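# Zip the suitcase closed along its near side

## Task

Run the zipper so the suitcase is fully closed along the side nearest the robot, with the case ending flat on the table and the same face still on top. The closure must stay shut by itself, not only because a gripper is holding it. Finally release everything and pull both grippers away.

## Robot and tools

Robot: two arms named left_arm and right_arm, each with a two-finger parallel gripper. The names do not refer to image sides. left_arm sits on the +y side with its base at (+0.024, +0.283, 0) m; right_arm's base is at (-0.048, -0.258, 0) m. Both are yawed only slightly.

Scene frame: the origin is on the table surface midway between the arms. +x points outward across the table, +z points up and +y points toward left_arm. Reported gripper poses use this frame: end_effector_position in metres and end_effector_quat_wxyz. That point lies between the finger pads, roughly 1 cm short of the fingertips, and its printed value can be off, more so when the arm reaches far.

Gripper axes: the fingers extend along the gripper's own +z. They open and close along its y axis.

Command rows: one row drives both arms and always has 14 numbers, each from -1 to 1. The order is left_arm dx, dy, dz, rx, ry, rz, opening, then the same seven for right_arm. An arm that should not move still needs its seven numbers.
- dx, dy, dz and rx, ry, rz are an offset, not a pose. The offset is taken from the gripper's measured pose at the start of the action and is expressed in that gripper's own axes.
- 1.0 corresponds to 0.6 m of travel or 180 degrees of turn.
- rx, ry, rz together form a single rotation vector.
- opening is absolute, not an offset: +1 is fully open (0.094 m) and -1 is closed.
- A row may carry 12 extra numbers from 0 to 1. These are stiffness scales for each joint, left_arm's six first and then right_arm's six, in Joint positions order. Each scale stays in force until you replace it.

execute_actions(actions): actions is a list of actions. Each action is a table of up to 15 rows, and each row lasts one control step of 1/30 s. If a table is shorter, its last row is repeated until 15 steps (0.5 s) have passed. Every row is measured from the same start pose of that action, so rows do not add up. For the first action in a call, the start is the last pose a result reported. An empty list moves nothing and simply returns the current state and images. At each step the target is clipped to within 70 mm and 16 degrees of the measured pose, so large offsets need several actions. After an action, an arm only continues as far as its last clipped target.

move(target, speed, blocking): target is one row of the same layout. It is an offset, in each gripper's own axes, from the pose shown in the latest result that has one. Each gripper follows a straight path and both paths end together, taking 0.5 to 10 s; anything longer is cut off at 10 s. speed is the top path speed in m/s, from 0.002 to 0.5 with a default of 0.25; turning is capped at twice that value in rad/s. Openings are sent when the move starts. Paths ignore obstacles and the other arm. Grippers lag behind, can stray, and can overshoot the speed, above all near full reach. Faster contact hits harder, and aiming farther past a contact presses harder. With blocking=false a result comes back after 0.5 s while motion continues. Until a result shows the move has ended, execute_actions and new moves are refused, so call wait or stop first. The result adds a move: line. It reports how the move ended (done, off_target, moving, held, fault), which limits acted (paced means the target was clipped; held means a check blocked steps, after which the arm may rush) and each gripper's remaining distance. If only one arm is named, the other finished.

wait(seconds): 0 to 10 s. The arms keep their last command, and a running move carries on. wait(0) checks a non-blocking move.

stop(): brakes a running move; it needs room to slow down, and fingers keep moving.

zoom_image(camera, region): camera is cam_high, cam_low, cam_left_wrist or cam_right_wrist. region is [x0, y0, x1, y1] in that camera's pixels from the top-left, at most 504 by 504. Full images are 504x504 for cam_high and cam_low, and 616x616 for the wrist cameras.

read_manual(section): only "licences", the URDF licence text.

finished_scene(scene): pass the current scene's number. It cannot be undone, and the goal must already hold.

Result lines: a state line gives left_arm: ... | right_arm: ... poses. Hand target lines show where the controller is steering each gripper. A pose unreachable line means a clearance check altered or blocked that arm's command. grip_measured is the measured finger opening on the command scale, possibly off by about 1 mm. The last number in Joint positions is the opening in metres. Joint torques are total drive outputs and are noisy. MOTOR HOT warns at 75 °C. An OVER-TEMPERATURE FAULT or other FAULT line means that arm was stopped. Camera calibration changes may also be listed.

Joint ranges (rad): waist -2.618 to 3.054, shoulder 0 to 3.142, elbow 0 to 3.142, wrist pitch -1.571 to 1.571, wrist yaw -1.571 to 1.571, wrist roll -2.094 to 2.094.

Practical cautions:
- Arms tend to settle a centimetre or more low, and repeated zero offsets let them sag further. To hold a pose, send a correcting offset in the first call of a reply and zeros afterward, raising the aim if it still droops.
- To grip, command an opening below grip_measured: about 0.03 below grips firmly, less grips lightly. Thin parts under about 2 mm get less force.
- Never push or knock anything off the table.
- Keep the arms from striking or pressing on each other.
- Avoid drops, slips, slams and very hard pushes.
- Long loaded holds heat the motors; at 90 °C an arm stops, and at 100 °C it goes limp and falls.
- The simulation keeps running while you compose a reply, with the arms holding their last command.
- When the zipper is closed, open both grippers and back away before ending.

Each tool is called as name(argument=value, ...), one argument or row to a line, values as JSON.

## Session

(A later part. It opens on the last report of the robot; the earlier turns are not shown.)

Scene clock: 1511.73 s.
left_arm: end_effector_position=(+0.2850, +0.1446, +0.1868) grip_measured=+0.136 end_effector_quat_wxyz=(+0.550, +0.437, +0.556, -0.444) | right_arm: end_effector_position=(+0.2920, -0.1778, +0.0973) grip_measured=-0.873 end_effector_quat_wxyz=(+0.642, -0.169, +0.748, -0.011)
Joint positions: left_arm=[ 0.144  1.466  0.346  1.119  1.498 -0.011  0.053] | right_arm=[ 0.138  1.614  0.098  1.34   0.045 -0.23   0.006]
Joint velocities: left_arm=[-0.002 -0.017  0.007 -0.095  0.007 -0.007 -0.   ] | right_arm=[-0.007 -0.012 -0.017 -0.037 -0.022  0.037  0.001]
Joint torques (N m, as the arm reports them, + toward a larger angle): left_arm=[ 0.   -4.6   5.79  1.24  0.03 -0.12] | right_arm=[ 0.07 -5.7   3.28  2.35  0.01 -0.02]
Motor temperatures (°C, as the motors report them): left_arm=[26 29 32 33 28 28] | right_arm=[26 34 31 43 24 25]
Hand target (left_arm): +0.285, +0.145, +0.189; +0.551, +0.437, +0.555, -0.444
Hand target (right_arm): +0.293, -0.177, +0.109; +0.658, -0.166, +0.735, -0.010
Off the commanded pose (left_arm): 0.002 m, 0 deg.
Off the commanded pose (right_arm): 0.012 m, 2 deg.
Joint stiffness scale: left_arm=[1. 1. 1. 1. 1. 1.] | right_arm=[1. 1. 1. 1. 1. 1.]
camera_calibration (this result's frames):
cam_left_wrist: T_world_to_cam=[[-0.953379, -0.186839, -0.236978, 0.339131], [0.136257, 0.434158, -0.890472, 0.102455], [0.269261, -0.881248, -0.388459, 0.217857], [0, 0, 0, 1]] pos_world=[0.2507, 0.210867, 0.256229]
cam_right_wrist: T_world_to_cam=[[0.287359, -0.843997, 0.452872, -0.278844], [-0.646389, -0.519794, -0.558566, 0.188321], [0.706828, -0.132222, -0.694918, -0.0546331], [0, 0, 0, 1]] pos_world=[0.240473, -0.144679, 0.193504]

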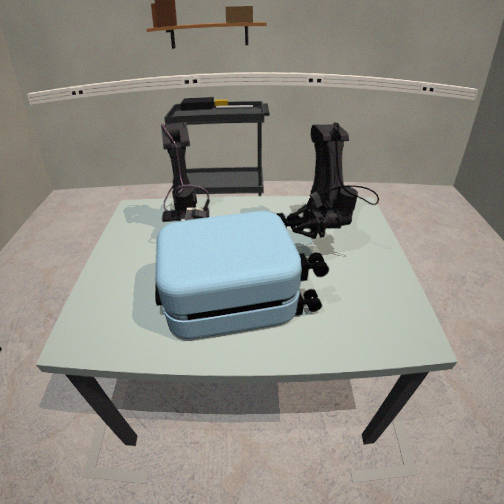

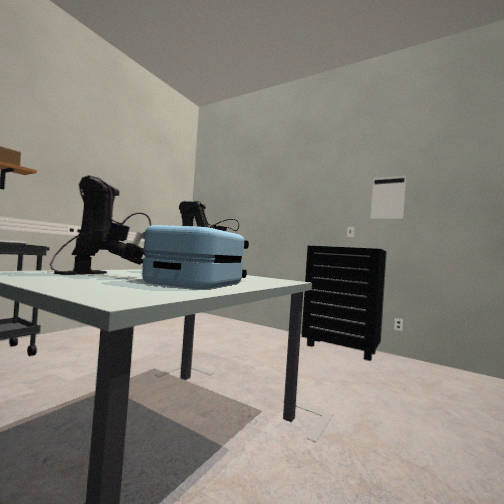

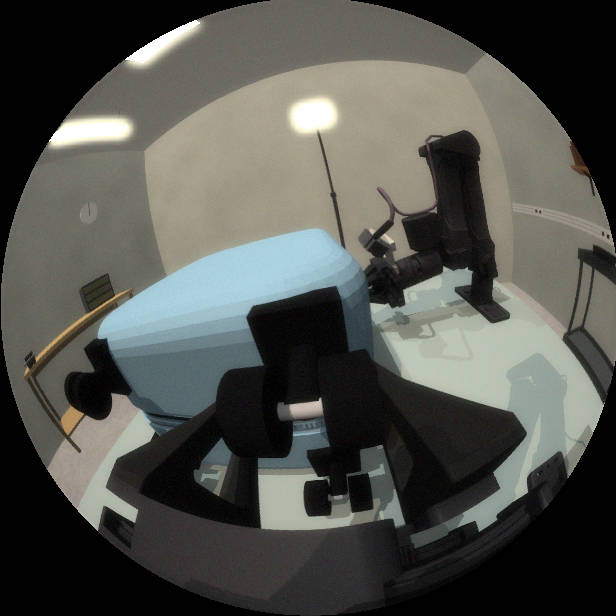

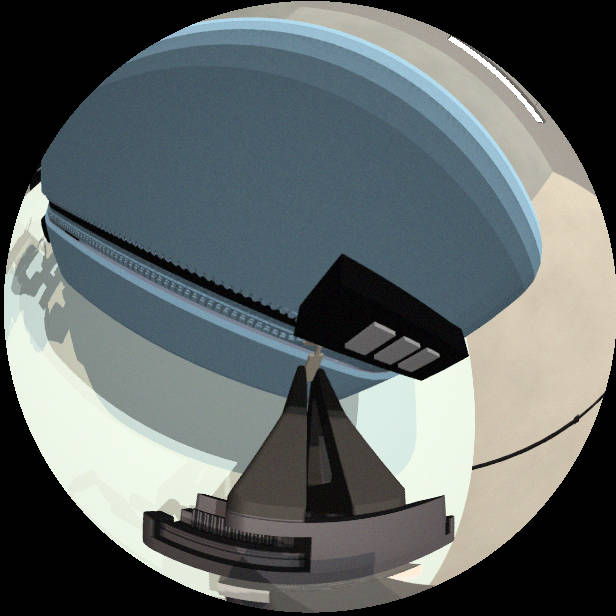

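execute_actions(
  actions=[
    [[-0.004,0,0,0,0,0,0.105,-0.0196,-0.0046,-0.0012,0.003,-0.013,0,-0.882],[-0.004,0,0,0,0,0,0.105,-0.0196,-0.0046,-0.0012,0.003,-0.013,0,-0.884],[-0.004,0,0,0,0,0,0.105,-0.0196,-0.0046,-0.0012,0.003,-0.013,0,-0.886],[-0.004,0,0,0,0,0,0.105,-0.0196,-0.0046,-0.0012,0.003,-0.013,0,-0.888],[-0.004,0,0,0,0,0,0.105,-0.0196,-0.0046,-0.0012,0.003,-0.013,0,-0.89],[-0.004,0,0,0,0,0,0.105,-0.0196,-0.0046,-0.0012,0.003,-0.013,0,-0.892]],
  ],
)

zoom_image(
  camera="cam_right_wrist",
  region=[280, 330, 340, 400],
)

Scene clock: 1519.53 s.
left_arm: end_effector_position=(+0.2850, +0.1446, +0.1868) grip_measured=+0.136 end_effector_quat_wxyz=(+0.550, +0.437, +0.556, -0.444) | right_arm: end_effector_position=(+0.2920, -0.1778, +0.0973) grip_measured=-0.882 end_effector_quat_wxyz=(+0.642, -0.169, +0.748, -0.011)
Joint positions: left_arm=[ 0.144  1.466  0.346  1.119  1.498 -0.011  0.053] | right_arm=[ 0.138  1.614  0.098  1.34   0.045 -0.231  0.006]
Joint velocities: left_arm=[-0.002  0.007  0.012  0.022 -0.051  0.007 -0.001] | right_arm=[-0.012 -0.012  0.002  0.037 -0.037 -0.066 -0.   ]
Joint torques (N m, as the arm reports them, + toward a larger angle): left_arm=[ 0.   -4.63  5.81  1.22  0.03 -0.1 ] | right_arm=[ 0.04 -5.68  3.25  2.36 -0.02 -0.02]
Motor temperatures (°C, as the motors report them): left_arm=[26 29 32 33 28 28] | right_arm=[26 34 31 43 24 25]
Hand target (left_arm): +0.285, +0.145, +0.189; +0.551, +0.437, +0.555, -0.444
Hand target (right_arm): +0.293, -0.177, +0.109; +0.658, -0.166, +0.735, -0.010
Off the commanded pose (left_arm): 0.002 m, 0 deg.
Off the commanded pose (right_arm): 0.012 m, 2 deg.
Joint stiffness scale: left_arm=[1. 1. 1. 1. 1. 1.] | right_arm=[1. 1. 1. 1. 1. 1.]
camera_calibration (this result's frames):
cam_left_wrist: T_world_to_cam=[[-0.953379, -0.186839, -0.236978, 0.339131], [0.136257, 0.434158, -0.890472, 0.102455], [0.269261, -0.881248, -0.388459, 0.217857], [0, 0, 0, 1]] pos_world=[0.2507, 0.210867, 0.256229]
cam_right_wrist: T_world_to_cam=[[0.287381, -0.843812, 0.453204, -0.278849], [-0.646311, -0.520042, -0.558424, 0.18824], [0.70689, -0.132431, -0.694816, -0.0546982], [0, 0, 0, 1]] pos_world=[0.240463, -0.144647, 0.193488]

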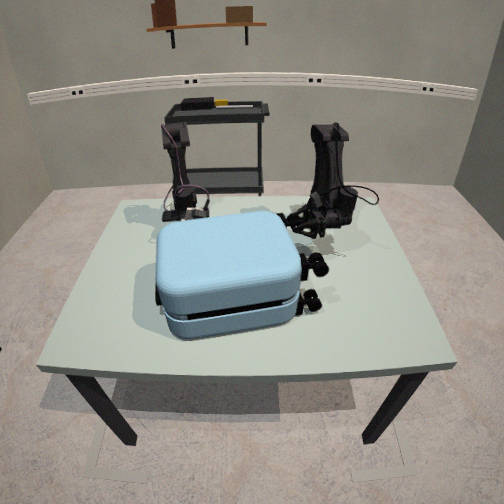

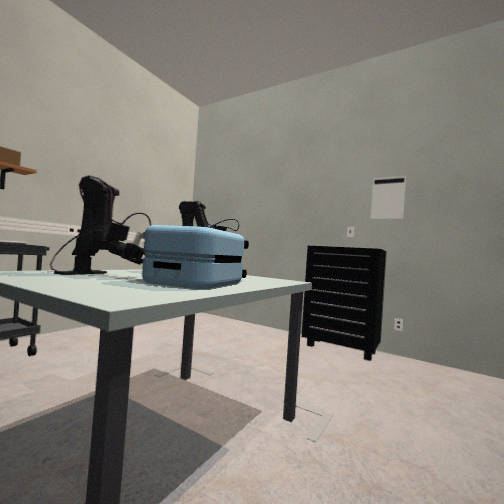

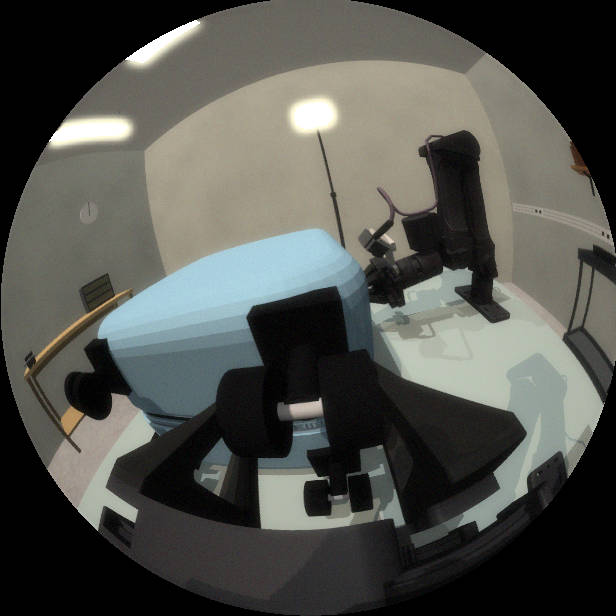

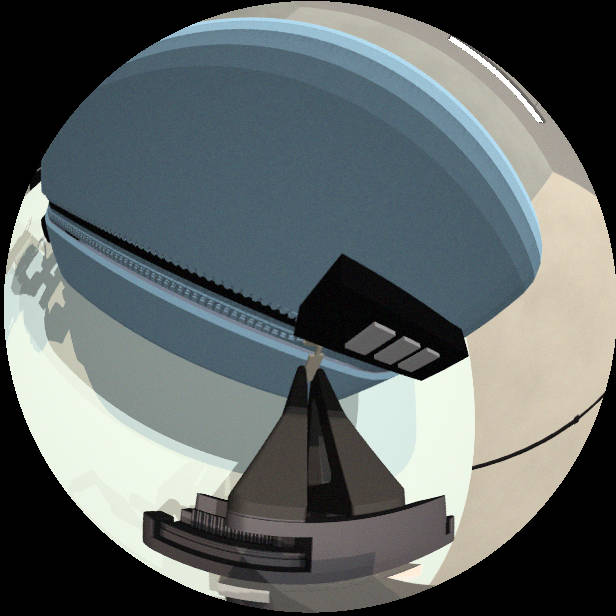

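Region (280, 330, 340, 400) of cam_right_wrist's 616x616 image, scaled by 7.200, with more detail than that image has; it fills the left 432 columns of this view, and the rest is white.

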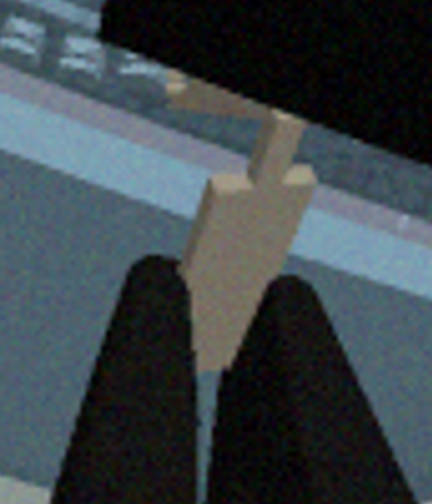

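execute_actions(
  actions=[
    [[-0.004,0,0,0,0,0,0.105,-0.0196,-0.0046,-0.0012,0.003,-0.013,0,-0.894],[-0.004,0,0,0,0,0,0.105,-0.0196,-0.0046,-0.0012,0.003,-0.013,0,-0.895],[-0.004,0,0,0,0,0,0.105,-0.0196,-0.0046,-0.0012,0.003,-0.013,0,-0.896],[-0.004,0,0,0,0,0,0.105,-0.0196,-0.0046,-0.0012,0.003,-0.013,0,-0.897],[-0.004,0,0,0,0,0,0.105,-0.0196,-0.0046,-0.0012,0.003,-0.013,0,-0.898],[-0.004,0,0,0,0,0,0.105,-0.0196,-0.0046,-0.0012,0.003,-0.013,0,-0.90]],
  ],
)

zoom_image(
  camera="cam_right_wrist",
  region=[280, 330, 340, 400],
)

Scene clock: 1553.47 s.
left_arm: end_effector_position=(+0.2850, +0.1446, +0.1868) grip_measured=+0.136 end_effector_quat_wxyz=(+0.550, +0.437, +0.556, -0.444) | right_arm: end_effector_position=(+0.2920, -0.1778, +0.0973) grip_measured=-0.889 end_effector_quat_wxyz=(+0.642, -0.169, +0.748, -0.011)
Joint positions: left_arm=[ 0.144  1.466  0.346  1.119  1.498 -0.011  0.053] | right_arm=[ 0.138  1.614  0.098  1.34   0.045 -0.231  0.005]
Joint velocities: left_arm=[ 0.012 -0.002  0.007 -0.022 -0.007  0.037 -0.   ] | right_arm=[ 0.002  0.022 -0.012 -0.037 -0.007 -0.022  0.001]
Joint torques (N m, as the arm reports them, + toward a larger angle): left_arm=[-0.03 -4.57  5.87  1.23  0.03 -0.11] | right_arm=[-0.09 -5.6   3.25  2.38  0.   -0.01]
Motor temperatures (°C, as the motors report them): left_arm=[26 29 32 33 28 28] | right_arm=[26 34 31 43 24 25]
Hand target (left_arm): +0.285, +0.145, +0.189; +0.551, +0.437, +0.555, -0.444
Hand target (right_arm): +0.293, -0.177, +0.109; +0.658, -0.166, +0.735, -0.011
Off the commanded pose (left_arm): 0.002 m, 0 deg.
Off the commanded pose (right_arm): 0.012 m, 2 deg.
Joint stiffness scale: left_arm=[1. 1. 1. 1. 1. 1.] | right_arm=[1. 1. 1. 1. 1. 1.]
camera_calibration (this result's frames):
cam_left_wrist: T_world_to_cam=[[-0.953379, -0.186839, -0.236978, 0.339131], [0.136257, 0.434158, -0.890472, 0.102455], [0.269261, -0.881248, -0.388459, 0.217857], [0, 0, 0, 1]] pos_world=[0.2507, 0.210867, 0.256229]
cam_right_wrist: T_world_to_cam=[[0.287403, -0.843626, 0.453536, -0.278855], [-0.646234, -0.520291, -0.558282, 0.188159], [0.706952, -0.132639, -0.694713, -0.0547633], [0, 0, 0, 1]] pos_world=[0.240454, -0.144615, 0.193472]

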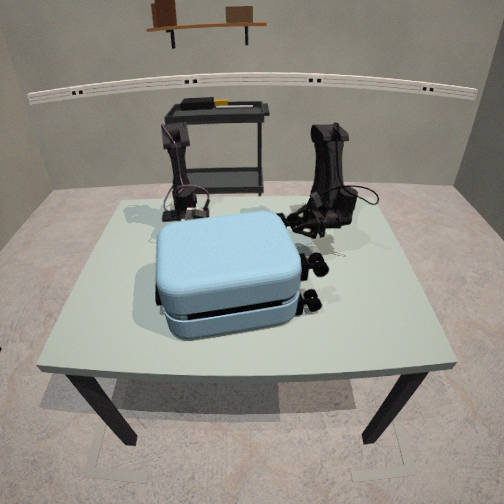

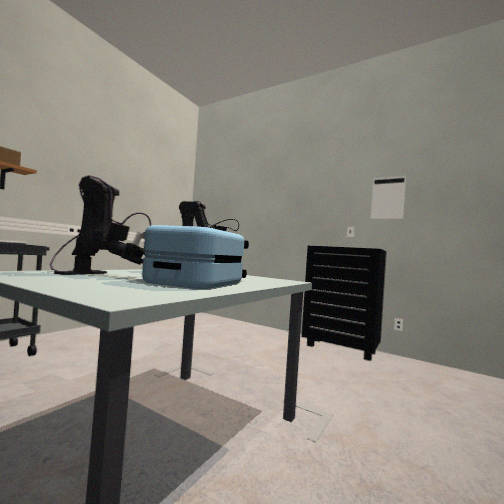

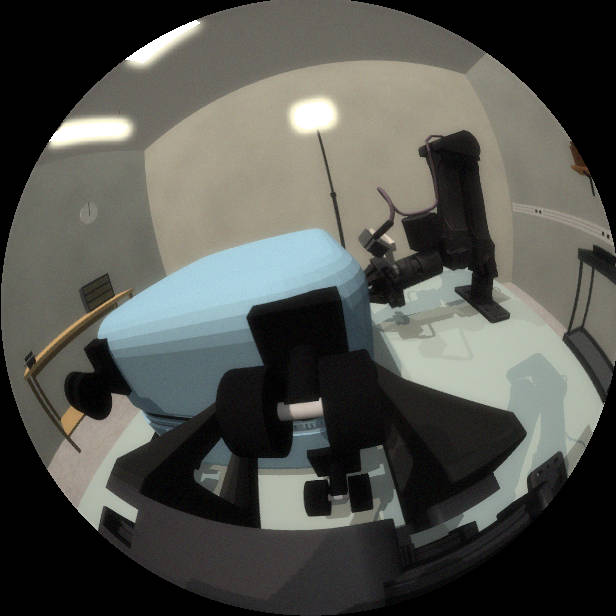

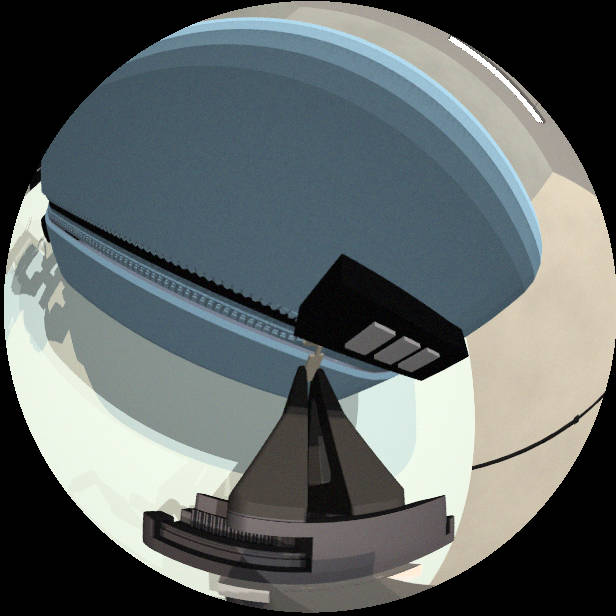

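Region (280, 330, 340, 400) of cam_right_wrist's 616x616 image, scaled by 7.200, with more detail than that image has; it fills the left 432 columns of this view, and the rest is white.

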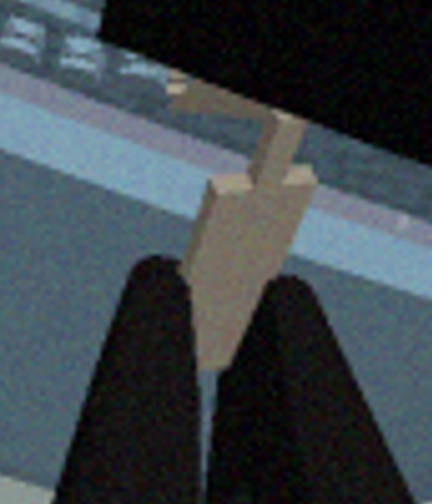

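execute_actions(
  actions=[
    [[-0.004,0,0,0,0,0,0.105,-0.0196,-0.0046,-0.0012,0.003,-0.013,0,-0.901],[-0.004,0,0,0,0,0,0.105,-0.0196,-0.0046,-0.0012,0.003,-0.013,0,-0.902],[-0.004,0,0,0,0,0,0.105,-0.0196,-0.0046,-0.0012,0.003,-0.013,0,-0.903],[-0.004,0,0,0,0,0,0.105,-0.0196,-0.0046,-0.0012,0.003,-0.013,0,-0.904],[-0.004,0,0,0,0,0,0.105,-0.0196,-0.0046,-0.0012,0.003,-0.013,0,-0.905],[-0.004,0,0,0,0,0,0.105,-0.0196,-0.0046,-0.0012,0.003,-0.013,0,-0.906],[-0.004,0,0,0,0,0,0.105,-0.0196,-0.0046,-0.0012,0.003,-0.013,0,-0.907],[-0.004,0,0,0,0,0,0.105,-0.0196,-0.0046,-0.0012,0.003,-0.013,0,-0.908],[-0.004,0,0,0,0,0,0.105,-0.0196,-0.0046,-0.0012,0.003,-0.013,0,-0.909],[-0.004,0,0,0,0,0,0.105,-0.0196,-0.0046,-0.0012,0.003,-0.013,0,-0.91],[-0.004,0,0,0,0,0,0.105,-0.0196,-0.0046,-0.0012,0.003,-0.013,0,-0.911],[-0.004,0,0,0,0,0,0.105,-0.0196,-0.0046,-0.0012,0.003,-0.013,0,-0.912],[-0.004,0,0,0,0,0,0.105,-0.0196,-0.0046,-0.0012,0.003,-0.013,0,-0.913],[-0.004,0,0,0,0,0,0.105,-0.0196,-0.0046,-0.0012,0.003,-0.013,0,-0.914],[-0.004,0,0,0,0,0,0.105,-0.0196,-0.0046,-0.0012,0.003,-0.013,0,-0.915]],
    [[-0.004,0,0,0,0,0,0.105,-0.0196,-0.0046,-0.0012,0.003,-0.013,0,-0.915]],
  ],
)

zoom_image(
  camera="cam_right_wrist",
  region=[280, 330, 340, 400],
)

Scene clock: 1573.80 s.
left_arm: end_effector_position=(+0.2850, +0.1446, +0.1868) grip_measured=+0.136 end_effector_quat_wxyz=(+0.550, +0.437, +0.556, -0.444) | right_arm: end_effector_position=(+0.2920, -0.1778, +0.0973) grip_measured=-0.901 end_effector_quat_wxyz=(+0.642, -0.169, +0.748, -0.011)
Joint positions: left_arm=[ 0.144  1.466  0.346  1.119  1.498 -0.011  0.053] | right_arm=[ 0.138  1.614  0.098  1.34   0.045 -0.232  0.005]
Joint velocities: left_arm=[-0.002 -0.002 -0.007  0.007 -0.066  0.022  0.   ] | right_arm=[-0.002  0.012 -0.007  0.037 -0.007  0.022 -0.001]
Joint torques (N m, as the arm reports them, + toward a larger angle): left_arm=[-0.01 -4.66  5.87  1.23  0.04 -0.1 ] | right_arm=[ 0.04 -5.62  3.21  2.35  0.01 -0.02]
Motor temperatures (°C, as the motors report them): left_arm=[26 29 32 33 28 28] | right_arm=[26 34 31 43 24 25]
Hand target (left_arm): +0.285, +0.145, +0.189; +0.551, +0.437, +0.555, -0.444
Hand target (right_arm): +0.293, -0.177, +0.109; +0.658, -0.166, +0.734, -0.011
Off the commanded pose (left_arm): 0.002 m, 0 deg.
Off the commanded pose (right_arm): 0.012 m, 2 deg.
Joint stiffness scale: left_arm=[1. 1. 1. 1. 1. 1.] | right_arm=[1. 1. 1. 1. 1. 1.]
camera_calibration (this result's frames):
cam_left_wrist: T_world_to_cam=[[-0.953379, -0.186839, -0.236978, 0.339131], [0.136257, 0.434158, -0.890472, 0.102455], [0.269261, -0.881248, -0.388459, 0.217857], [0, 0, 0, 1]] pos_world=[0.2507, 0.210867, 0.256229]
cam_right_wrist: T_world_to_cam=[[0.287446, -0.843253, 0.454201, -0.278866], [-0.646079, -0.520788, -0.557998, 0.187998], [0.707076, -0.133055, -0.694507, -0.0548936], [0, 0, 0, 1]] pos_world=[0.240435, -0.144551, 0.19344]

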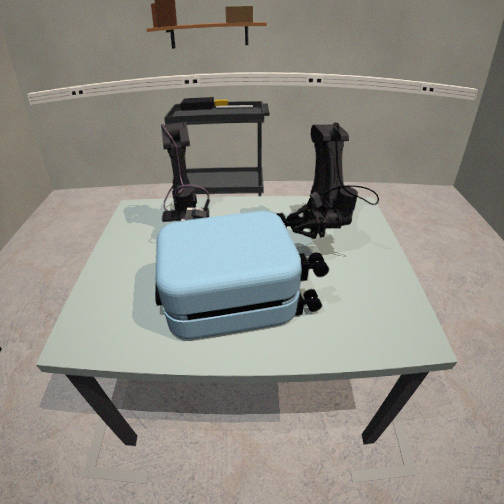

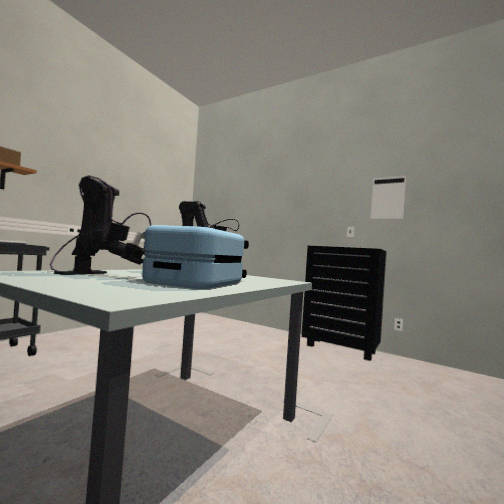

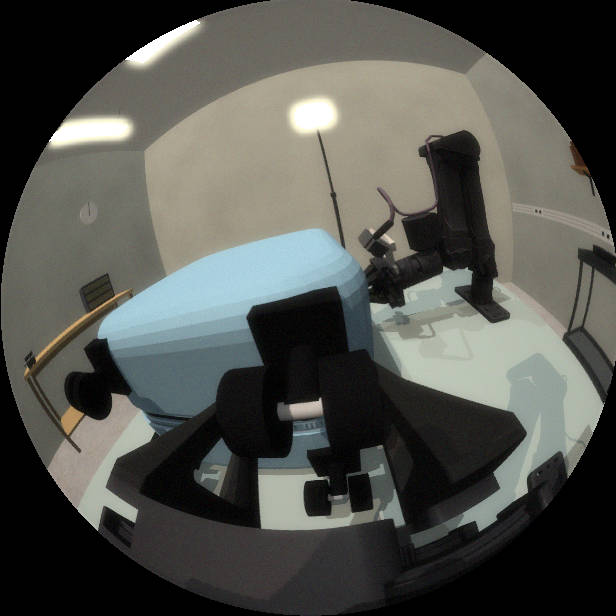

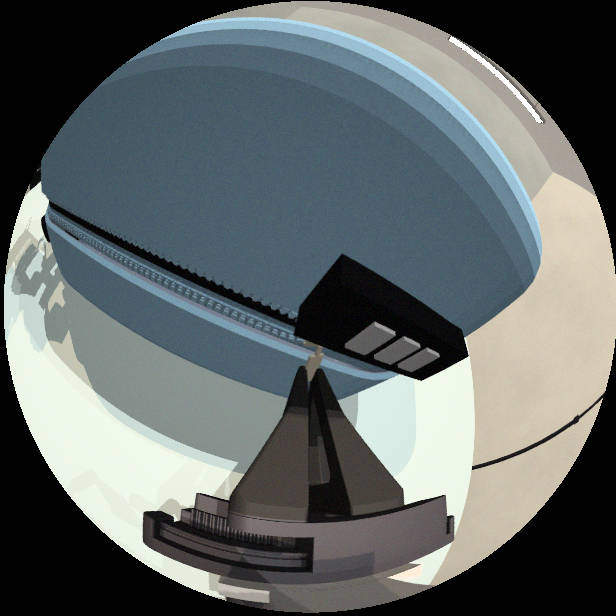

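Region (280, 330, 340, 400) of cam_right_wrist's 616x616 image, scaled by 7.200, with more detail than that image has; it fills the left 432 columns of this view, and the rest is white.

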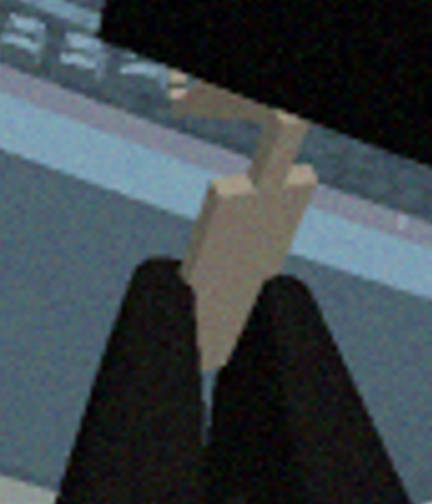

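move(
  target=[-0.004,0,0,0,0,0,0.105,-0.0141,-0.0033,-0.026,0.0048,-0.0205,0,-0.912],
  speed=0.012,
)

zoom_image(
  camera="cam_right_wrist",
  region=[270, 310, 350, 400],
)

Scene clock: 1618.67 s.
left_arm: end_effector_position=(+0.2850, +0.1446, +0.1868) grip_measured=+0.136 end_effector_quat_wxyz=(+0.550, +0.437, +0.556, -0.444) | right_arm: end_effector_position=(+0.2812, -0.1806, +0.1077) grip_measured=-0.909 end_effector_quat_wxyz=(+0.663, -0.164, +0.730, -0.011)
Joint positions: left_arm=[ 0.144  1.466  0.346  1.119  1.498 -0.011  0.053] | right_arm=[ 0.138  1.614  0.043  1.451  0.045 -0.232  0.004]
Joint velocities: left_arm=[ 0.012  0.017 -0.007  0.007 -0.066  0.007 -0.   ] | right_arm=[ 0.012  0.002 -0.017 -0.022 -0.007 -0.022  0.   ]
Joint torques (N m, as the arm reports them, + toward a larger angle): left_arm=[-0.02 -4.62  5.77  1.24  0.03 -0.1 ] | right_arm=[ 0.32 -3.54  1.6   2.36  0.02 -0.04]
Motor temperatures (°C, as the motors report them): left_arm=[26 29 32 33 28 28] | right_arm=[26 33 31 43 24 25]
Hand target (left_arm): +0.285, +0.145, +0.189; +0.551, +0.437, +0.555, -0.444
Hand target (right_arm): +0.278, -0.181, +0.109; +0.667, -0.165, +0.727, -0.011
Off the commanded pose (left_arm): 0.002 m, 0 deg.
Off the commanded pose (right_arm): 0.003 m, 1 deg.
Joint stiffness scale: left_arm=[1. 1. 1. 1. 1. 1.] | right_arm=[1. 1. 1. 1. 1. 1.]
move: done
camera_calibration (this result's frames):
cam_left_wrist: T_world_to_cam=[[-0.953379, -0.186839, -0.236978, 0.339131], [0.136257, 0.434158, -0.890472, 0.102455], [0.269261, -0.881248, -0.388459, 0.217857], [0, 0, 0, 1]] pos_world=[0.2507, 0.210867, 0.256229]
cam_right_wrist: T_world_to_cam=[[0.262338, -0.849671, 0.457425, -0.277225], [-0.614186, -0.512636, -0.599984, 0.182352], [0.744281, -0.123545, -0.65634, -0.0532878], [0, 0, 0, 1]] pos_world=[0.224386, -0.148654, 0.201243]

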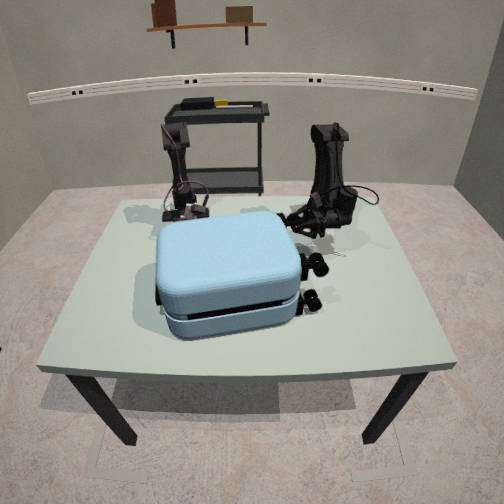

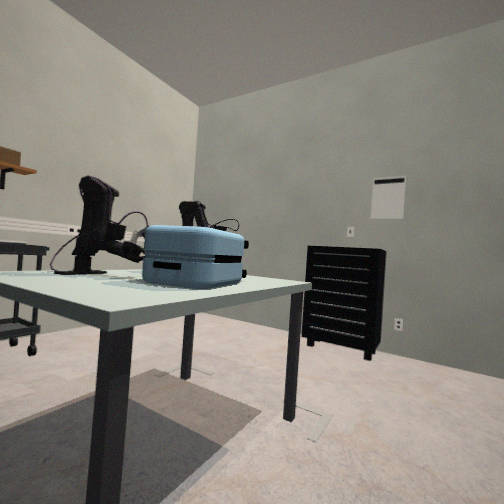

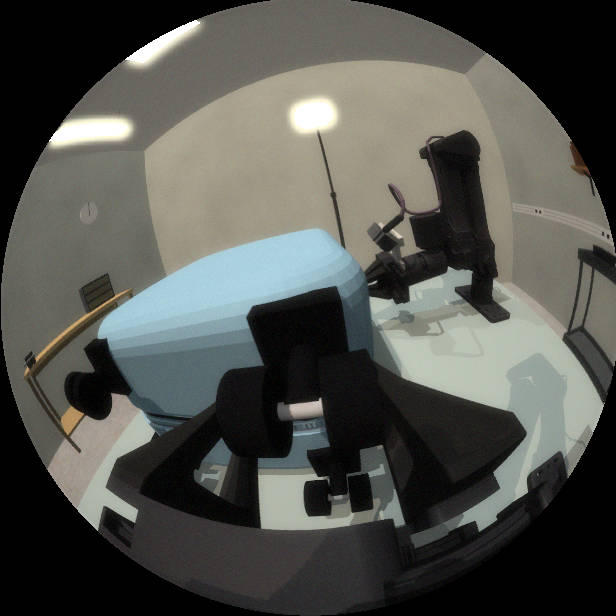

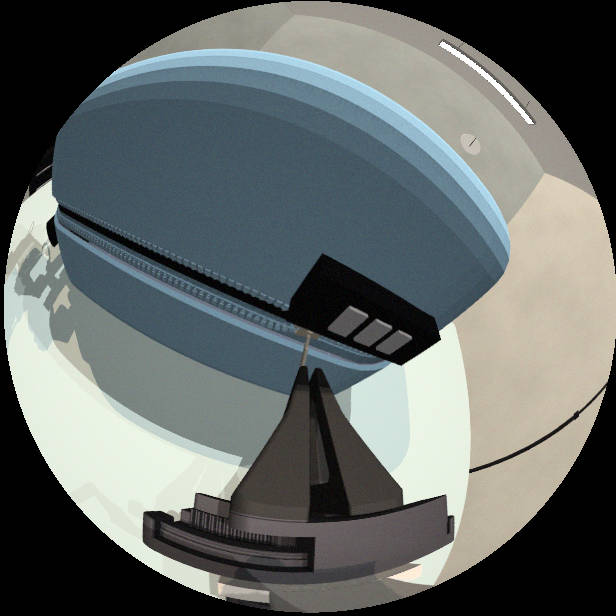

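Region (270, 310, 350, 400) of cam_right_wrist's 616x616 image, scaled by 5.600, with more detail than that image has.

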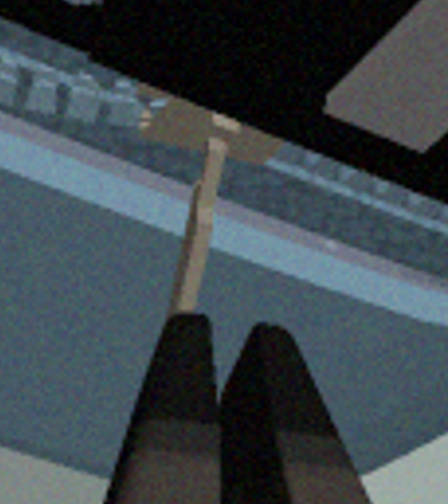

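execute_actions(
  actions=[
    [[-0.004,0,0,0,0,0,0.105,-0.008,-0.002,0,0.0015,-0.006,0,-0.88],[-0.004,0,0,0,0,0,0.105,-0.008,-0.002,0,0.0015,-0.006,0,-0.85],[-0.004,0,0,0,0,0,0.105,-0.008,-0.002,0,0.0015,-0.006,0,-0.82],[-0.004,0,0,0,0,0,0.105,-0.008,-0.002,0,0.0015,-0.006,0,-0.79],[-0.004,0,0,0,0,0,0.105,-0.008,-0.002,0,0.0015,-0.006,0,-0.76],[-0.004,0,0,0,0,0,0.105,-0.008,-0.002,0,0.0015,-0.006,0,-0.73],[-0.004,0,0,0,0,0,0.105,-0.008,-0.002,0,0.0015,-0.006,0,-0.70],[-0.004,0,0,0,0,0,0.105,-0.008,-0.002,0,0.0015,-0.006,0,-0.67],[-0.004,0,0,0,0,0,0.105,-0.008,-0.002,0,0.0015,-0.006,0,-0.64],[-0.004,0,0,0,0,0,0.105,-0.008,-0.002,0,0.0015,-0.006,0,-0.62]],
  ],
)

zoom_image(
  camera="cam_right_wrist",
  region=[260, 300, 360, 410],
)

Scene clock: 1632.83 s.
left_arm: end_effector_position=(+0.2850, +0.1446, +0.1868) grip_measured=+0.136 end_effector_quat_wxyz=(+0.550, +0.437, +0.556, -0.444) | right_arm: end_effector_position=(+0.2812, -0.1806, +0.1082) grip_measured=-0.623 end_effector_quat_wxyz=(+0.664, -0.164, +0.729, -0.011)
Joint positions: left_arm=[ 0.144  1.466  0.346  1.119  1.498 -0.011  0.053] | right_arm=[ 0.138  1.614  0.043  1.453  0.045 -0.232  0.018]
Joint velocities: left_arm=[ 0.012 -0.027 -0.022 -0.037  0.051  0.037 -0.   ] | right_arm=[-0.002 -0.007 -0.002 -0.081  0.022 -0.007 -0.   ]
Joint torques (N m, as the arm reports them, + toward a larger angle): left_arm=[ 0.05 -4.56  5.77  1.23  0.02 -0.11] | right_arm=[-0.01 -4.11  2.88  2.27 -0.01 -0.01]
Motor temperatures (°C, as the motors report them): left_arm=[26 29 32 33 28 28] | right_arm=[26 33 30 44 24 25]
Hand target (left_arm): +0.285, +0.145, +0.189; +0.551, +0.437, +0.555, -0.444
Hand target (right_arm): +0.282, -0.180, +0.113; +0.671, -0.163, +0.724, -0.011
Off the commanded pose (left_arm): 0.002 m, 0 deg.
Off the commanded pose (right_arm): 0.004 m, 1 deg.
Joint stiffness scale: left_arm=[1. 1. 1. 1. 1. 1.] | right_arm=[1. 1. 1. 1. 1. 1.]
camera_calibration (this result's frames):
cam_left_wrist: T_world_to_cam=[[-0.953379, -0.186839, -0.236978, 0.339131], [0.136257, 0.434158, -0.890472, 0.102455], [0.269261, -0.881248, -0.388459, 0.217857], [0, 0, 0, 1]] pos_world=[0.2507, 0.210867, 0.256229]
cam_right_wrist: T_world_to_cam=[[0.261324, -0.849931, 0.457524, -0.277259], [-0.612853, -0.512295, -0.601635, 0.182605], [0.745735, -0.123173, -0.654758, -0.0534769], [0, 0, 0, 1]] pos_world=[0.224244, -0.14869, 0.2017]

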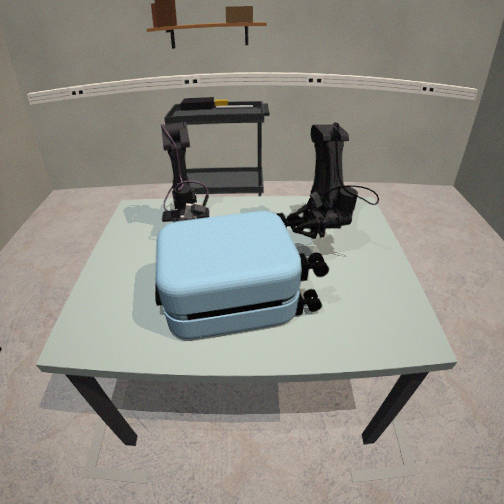

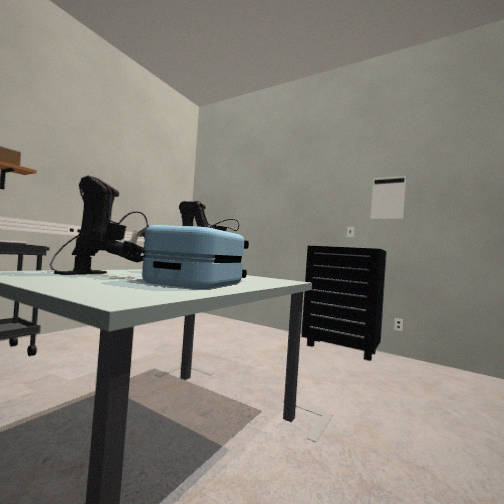

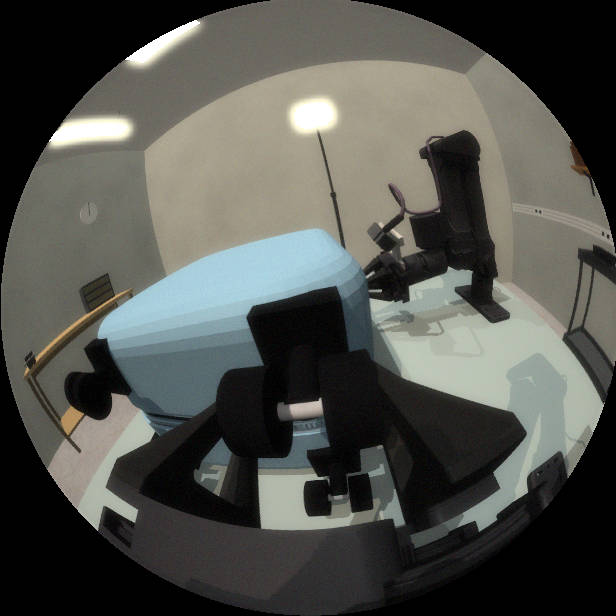

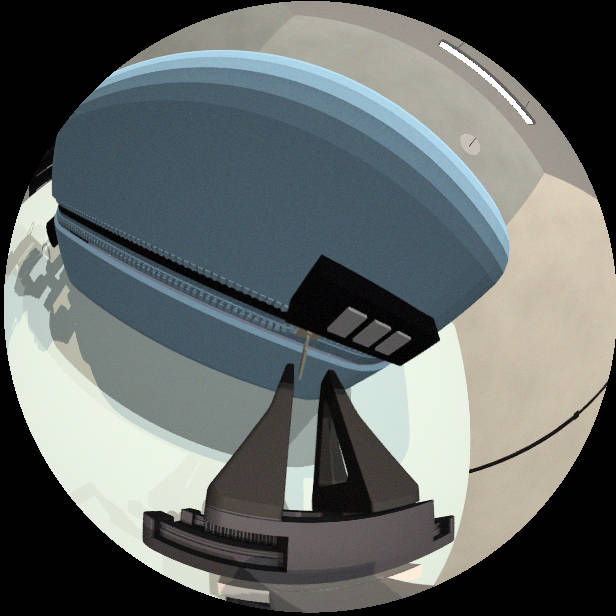

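Region (260, 300, 360, 410) of cam_right_wrist's 616x616 image, scaled by 4.582, with more detail than that image has; it fills the left 458 columns of this view, and the rest is white.

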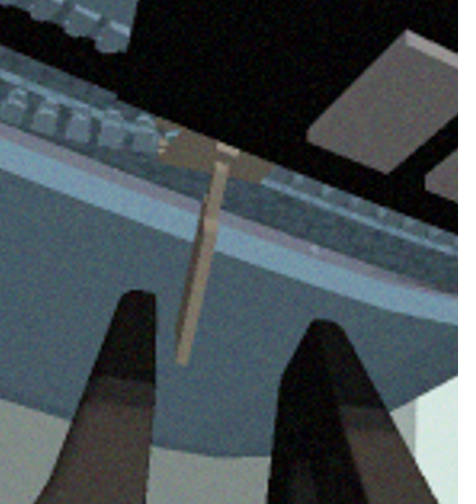

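move(
  target=[-0.004,0,0,0,0,0,0.105,-0.0089,-0.0007,0.0303,-0.0008,0.0034,0,-0.62],
  speed=0.015,
)

zoom_image(
  camera="cam_right_wrist",
  region=[260, 300, 360, 410],
)

Scene clock: 1664.27 s.
left_arm: end_effector_position=(+0.2850, +0.1446, +0.1868) grip_measured=+0.136 end_effector_quat_wxyz=(+0.550, +0.437, +0.556, -0.444) | right_arm: end_effector_position=(+0.2930, -0.1776, +0.1042) grip_measured=-0.623 end_effector_quat_wxyz=(+0.653, -0.167, +0.739, -0.011)
Joint positions: left_arm=[ 0.144  1.466  0.346  1.119  1.498 -0.011  0.053] | right_arm=[ 0.138  1.614  0.097  1.368  0.045 -0.232  0.018]
Joint velocities: left_arm=[-0.012 -0.002 -0.002  0.007  0.037  0.051  0.001] | right_arm=[-0.002 -0.002 -0.007 -0.022 -0.037 -0.081 -0.001]
Joint torques (N m, as the arm reports them, + toward a larger angle): left_arm=[ 0.06 -4.45  5.83  1.22  0.04 -0.11] | right_arm=[ 0.12 -4.44  5.42  2.03  0.    0.01]
Motor temperatures (°C, as the motors report them): left_arm=[26 29 32 33 28 28] | right_arm=[26 33 30 43 24 25]
Hand target (left_arm): +0.285, +0.145, +0.189; +0.551, +0.437, +0.555, -0.444
Hand target (right_arm): +0.299, -0.176, +0.111; +0.660, -0.165, +0.733, -0.011
Off the commanded pose (left_arm): 0.002 m, 0 deg.
Off the commanded pose (right_arm): 0.010 m, 1 deg.
Joint stiffness scale: left_arm=[1. 1. 1. 1. 1. 1.] | right_arm=[1. 1. 1. 1. 1. 1.]
move: done
camera_calibration (this result's frames):
cam_left_wrist: T_world_to_cam=[[-0.953379, -0.186839, -0.236978, 0.339131], [0.136257, 0.434158, -0.890472, 0.102455], [0.269261, -0.881248, -0.388459, 0.217857], [0, 0, 0, 1]] pos_world=[0.2507, 0.210867, 0.256229]
cam_right_wrist: T_world_to_cam=[[0.274999, -0.846435, 0.455986, -0.279173], [-0.630528, -0.516813, -0.579084, 0.190983], [0.725816, -0.128265, -0.675824, -0.0573782], [0, 0, 0, 1]] pos_world=[0.238838, -0.144959, 0.199117]

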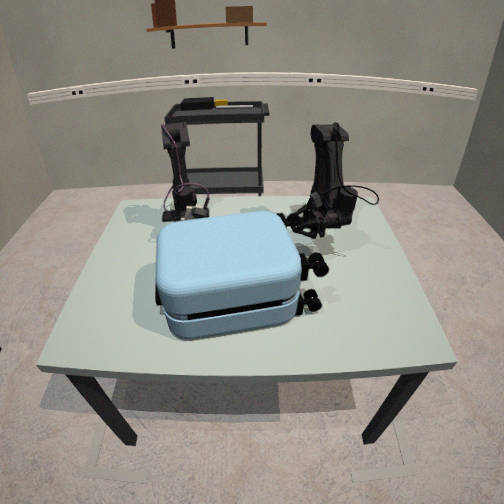

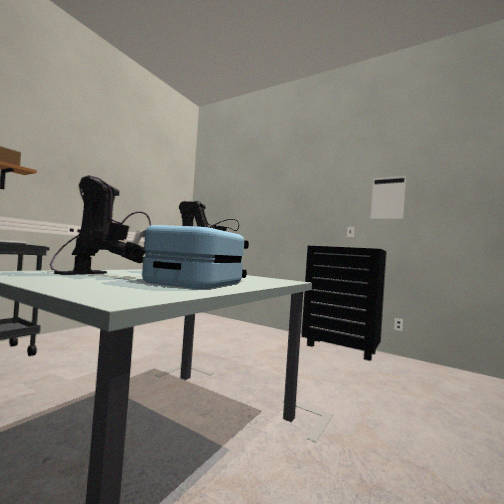

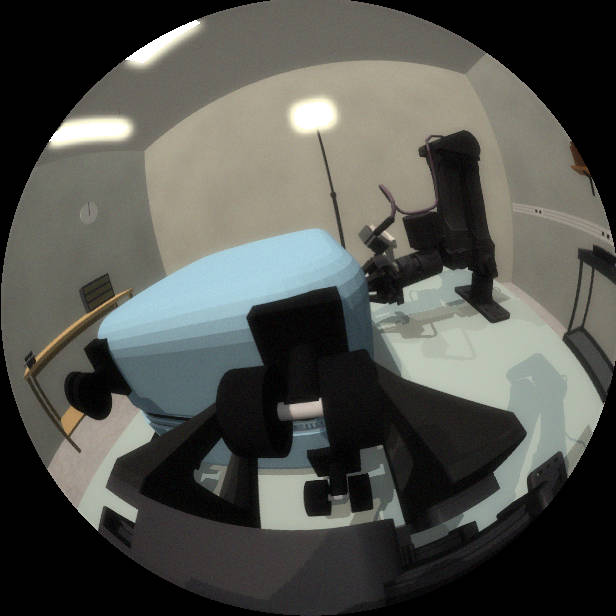

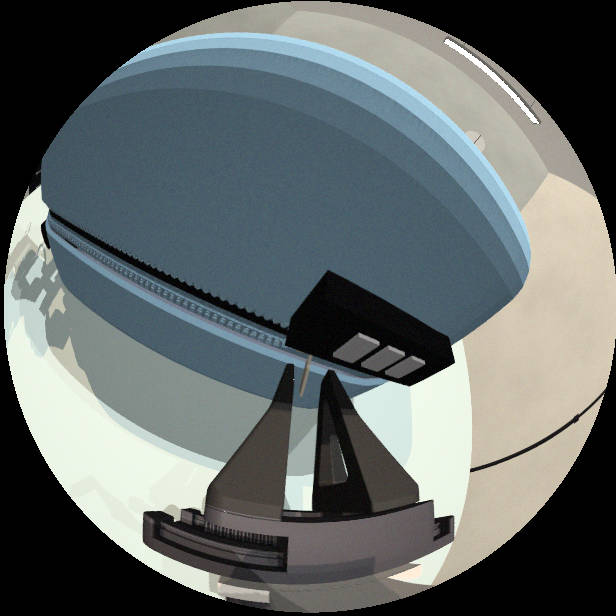

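Region (260, 300, 360, 410) of cam_right_wrist's 616x616 image, scaled by 4.582, with more detail than that image has; it fills the left 458 columns of this view, and the rest is white.

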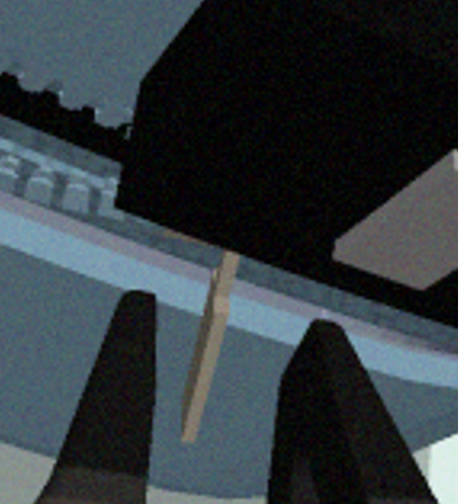

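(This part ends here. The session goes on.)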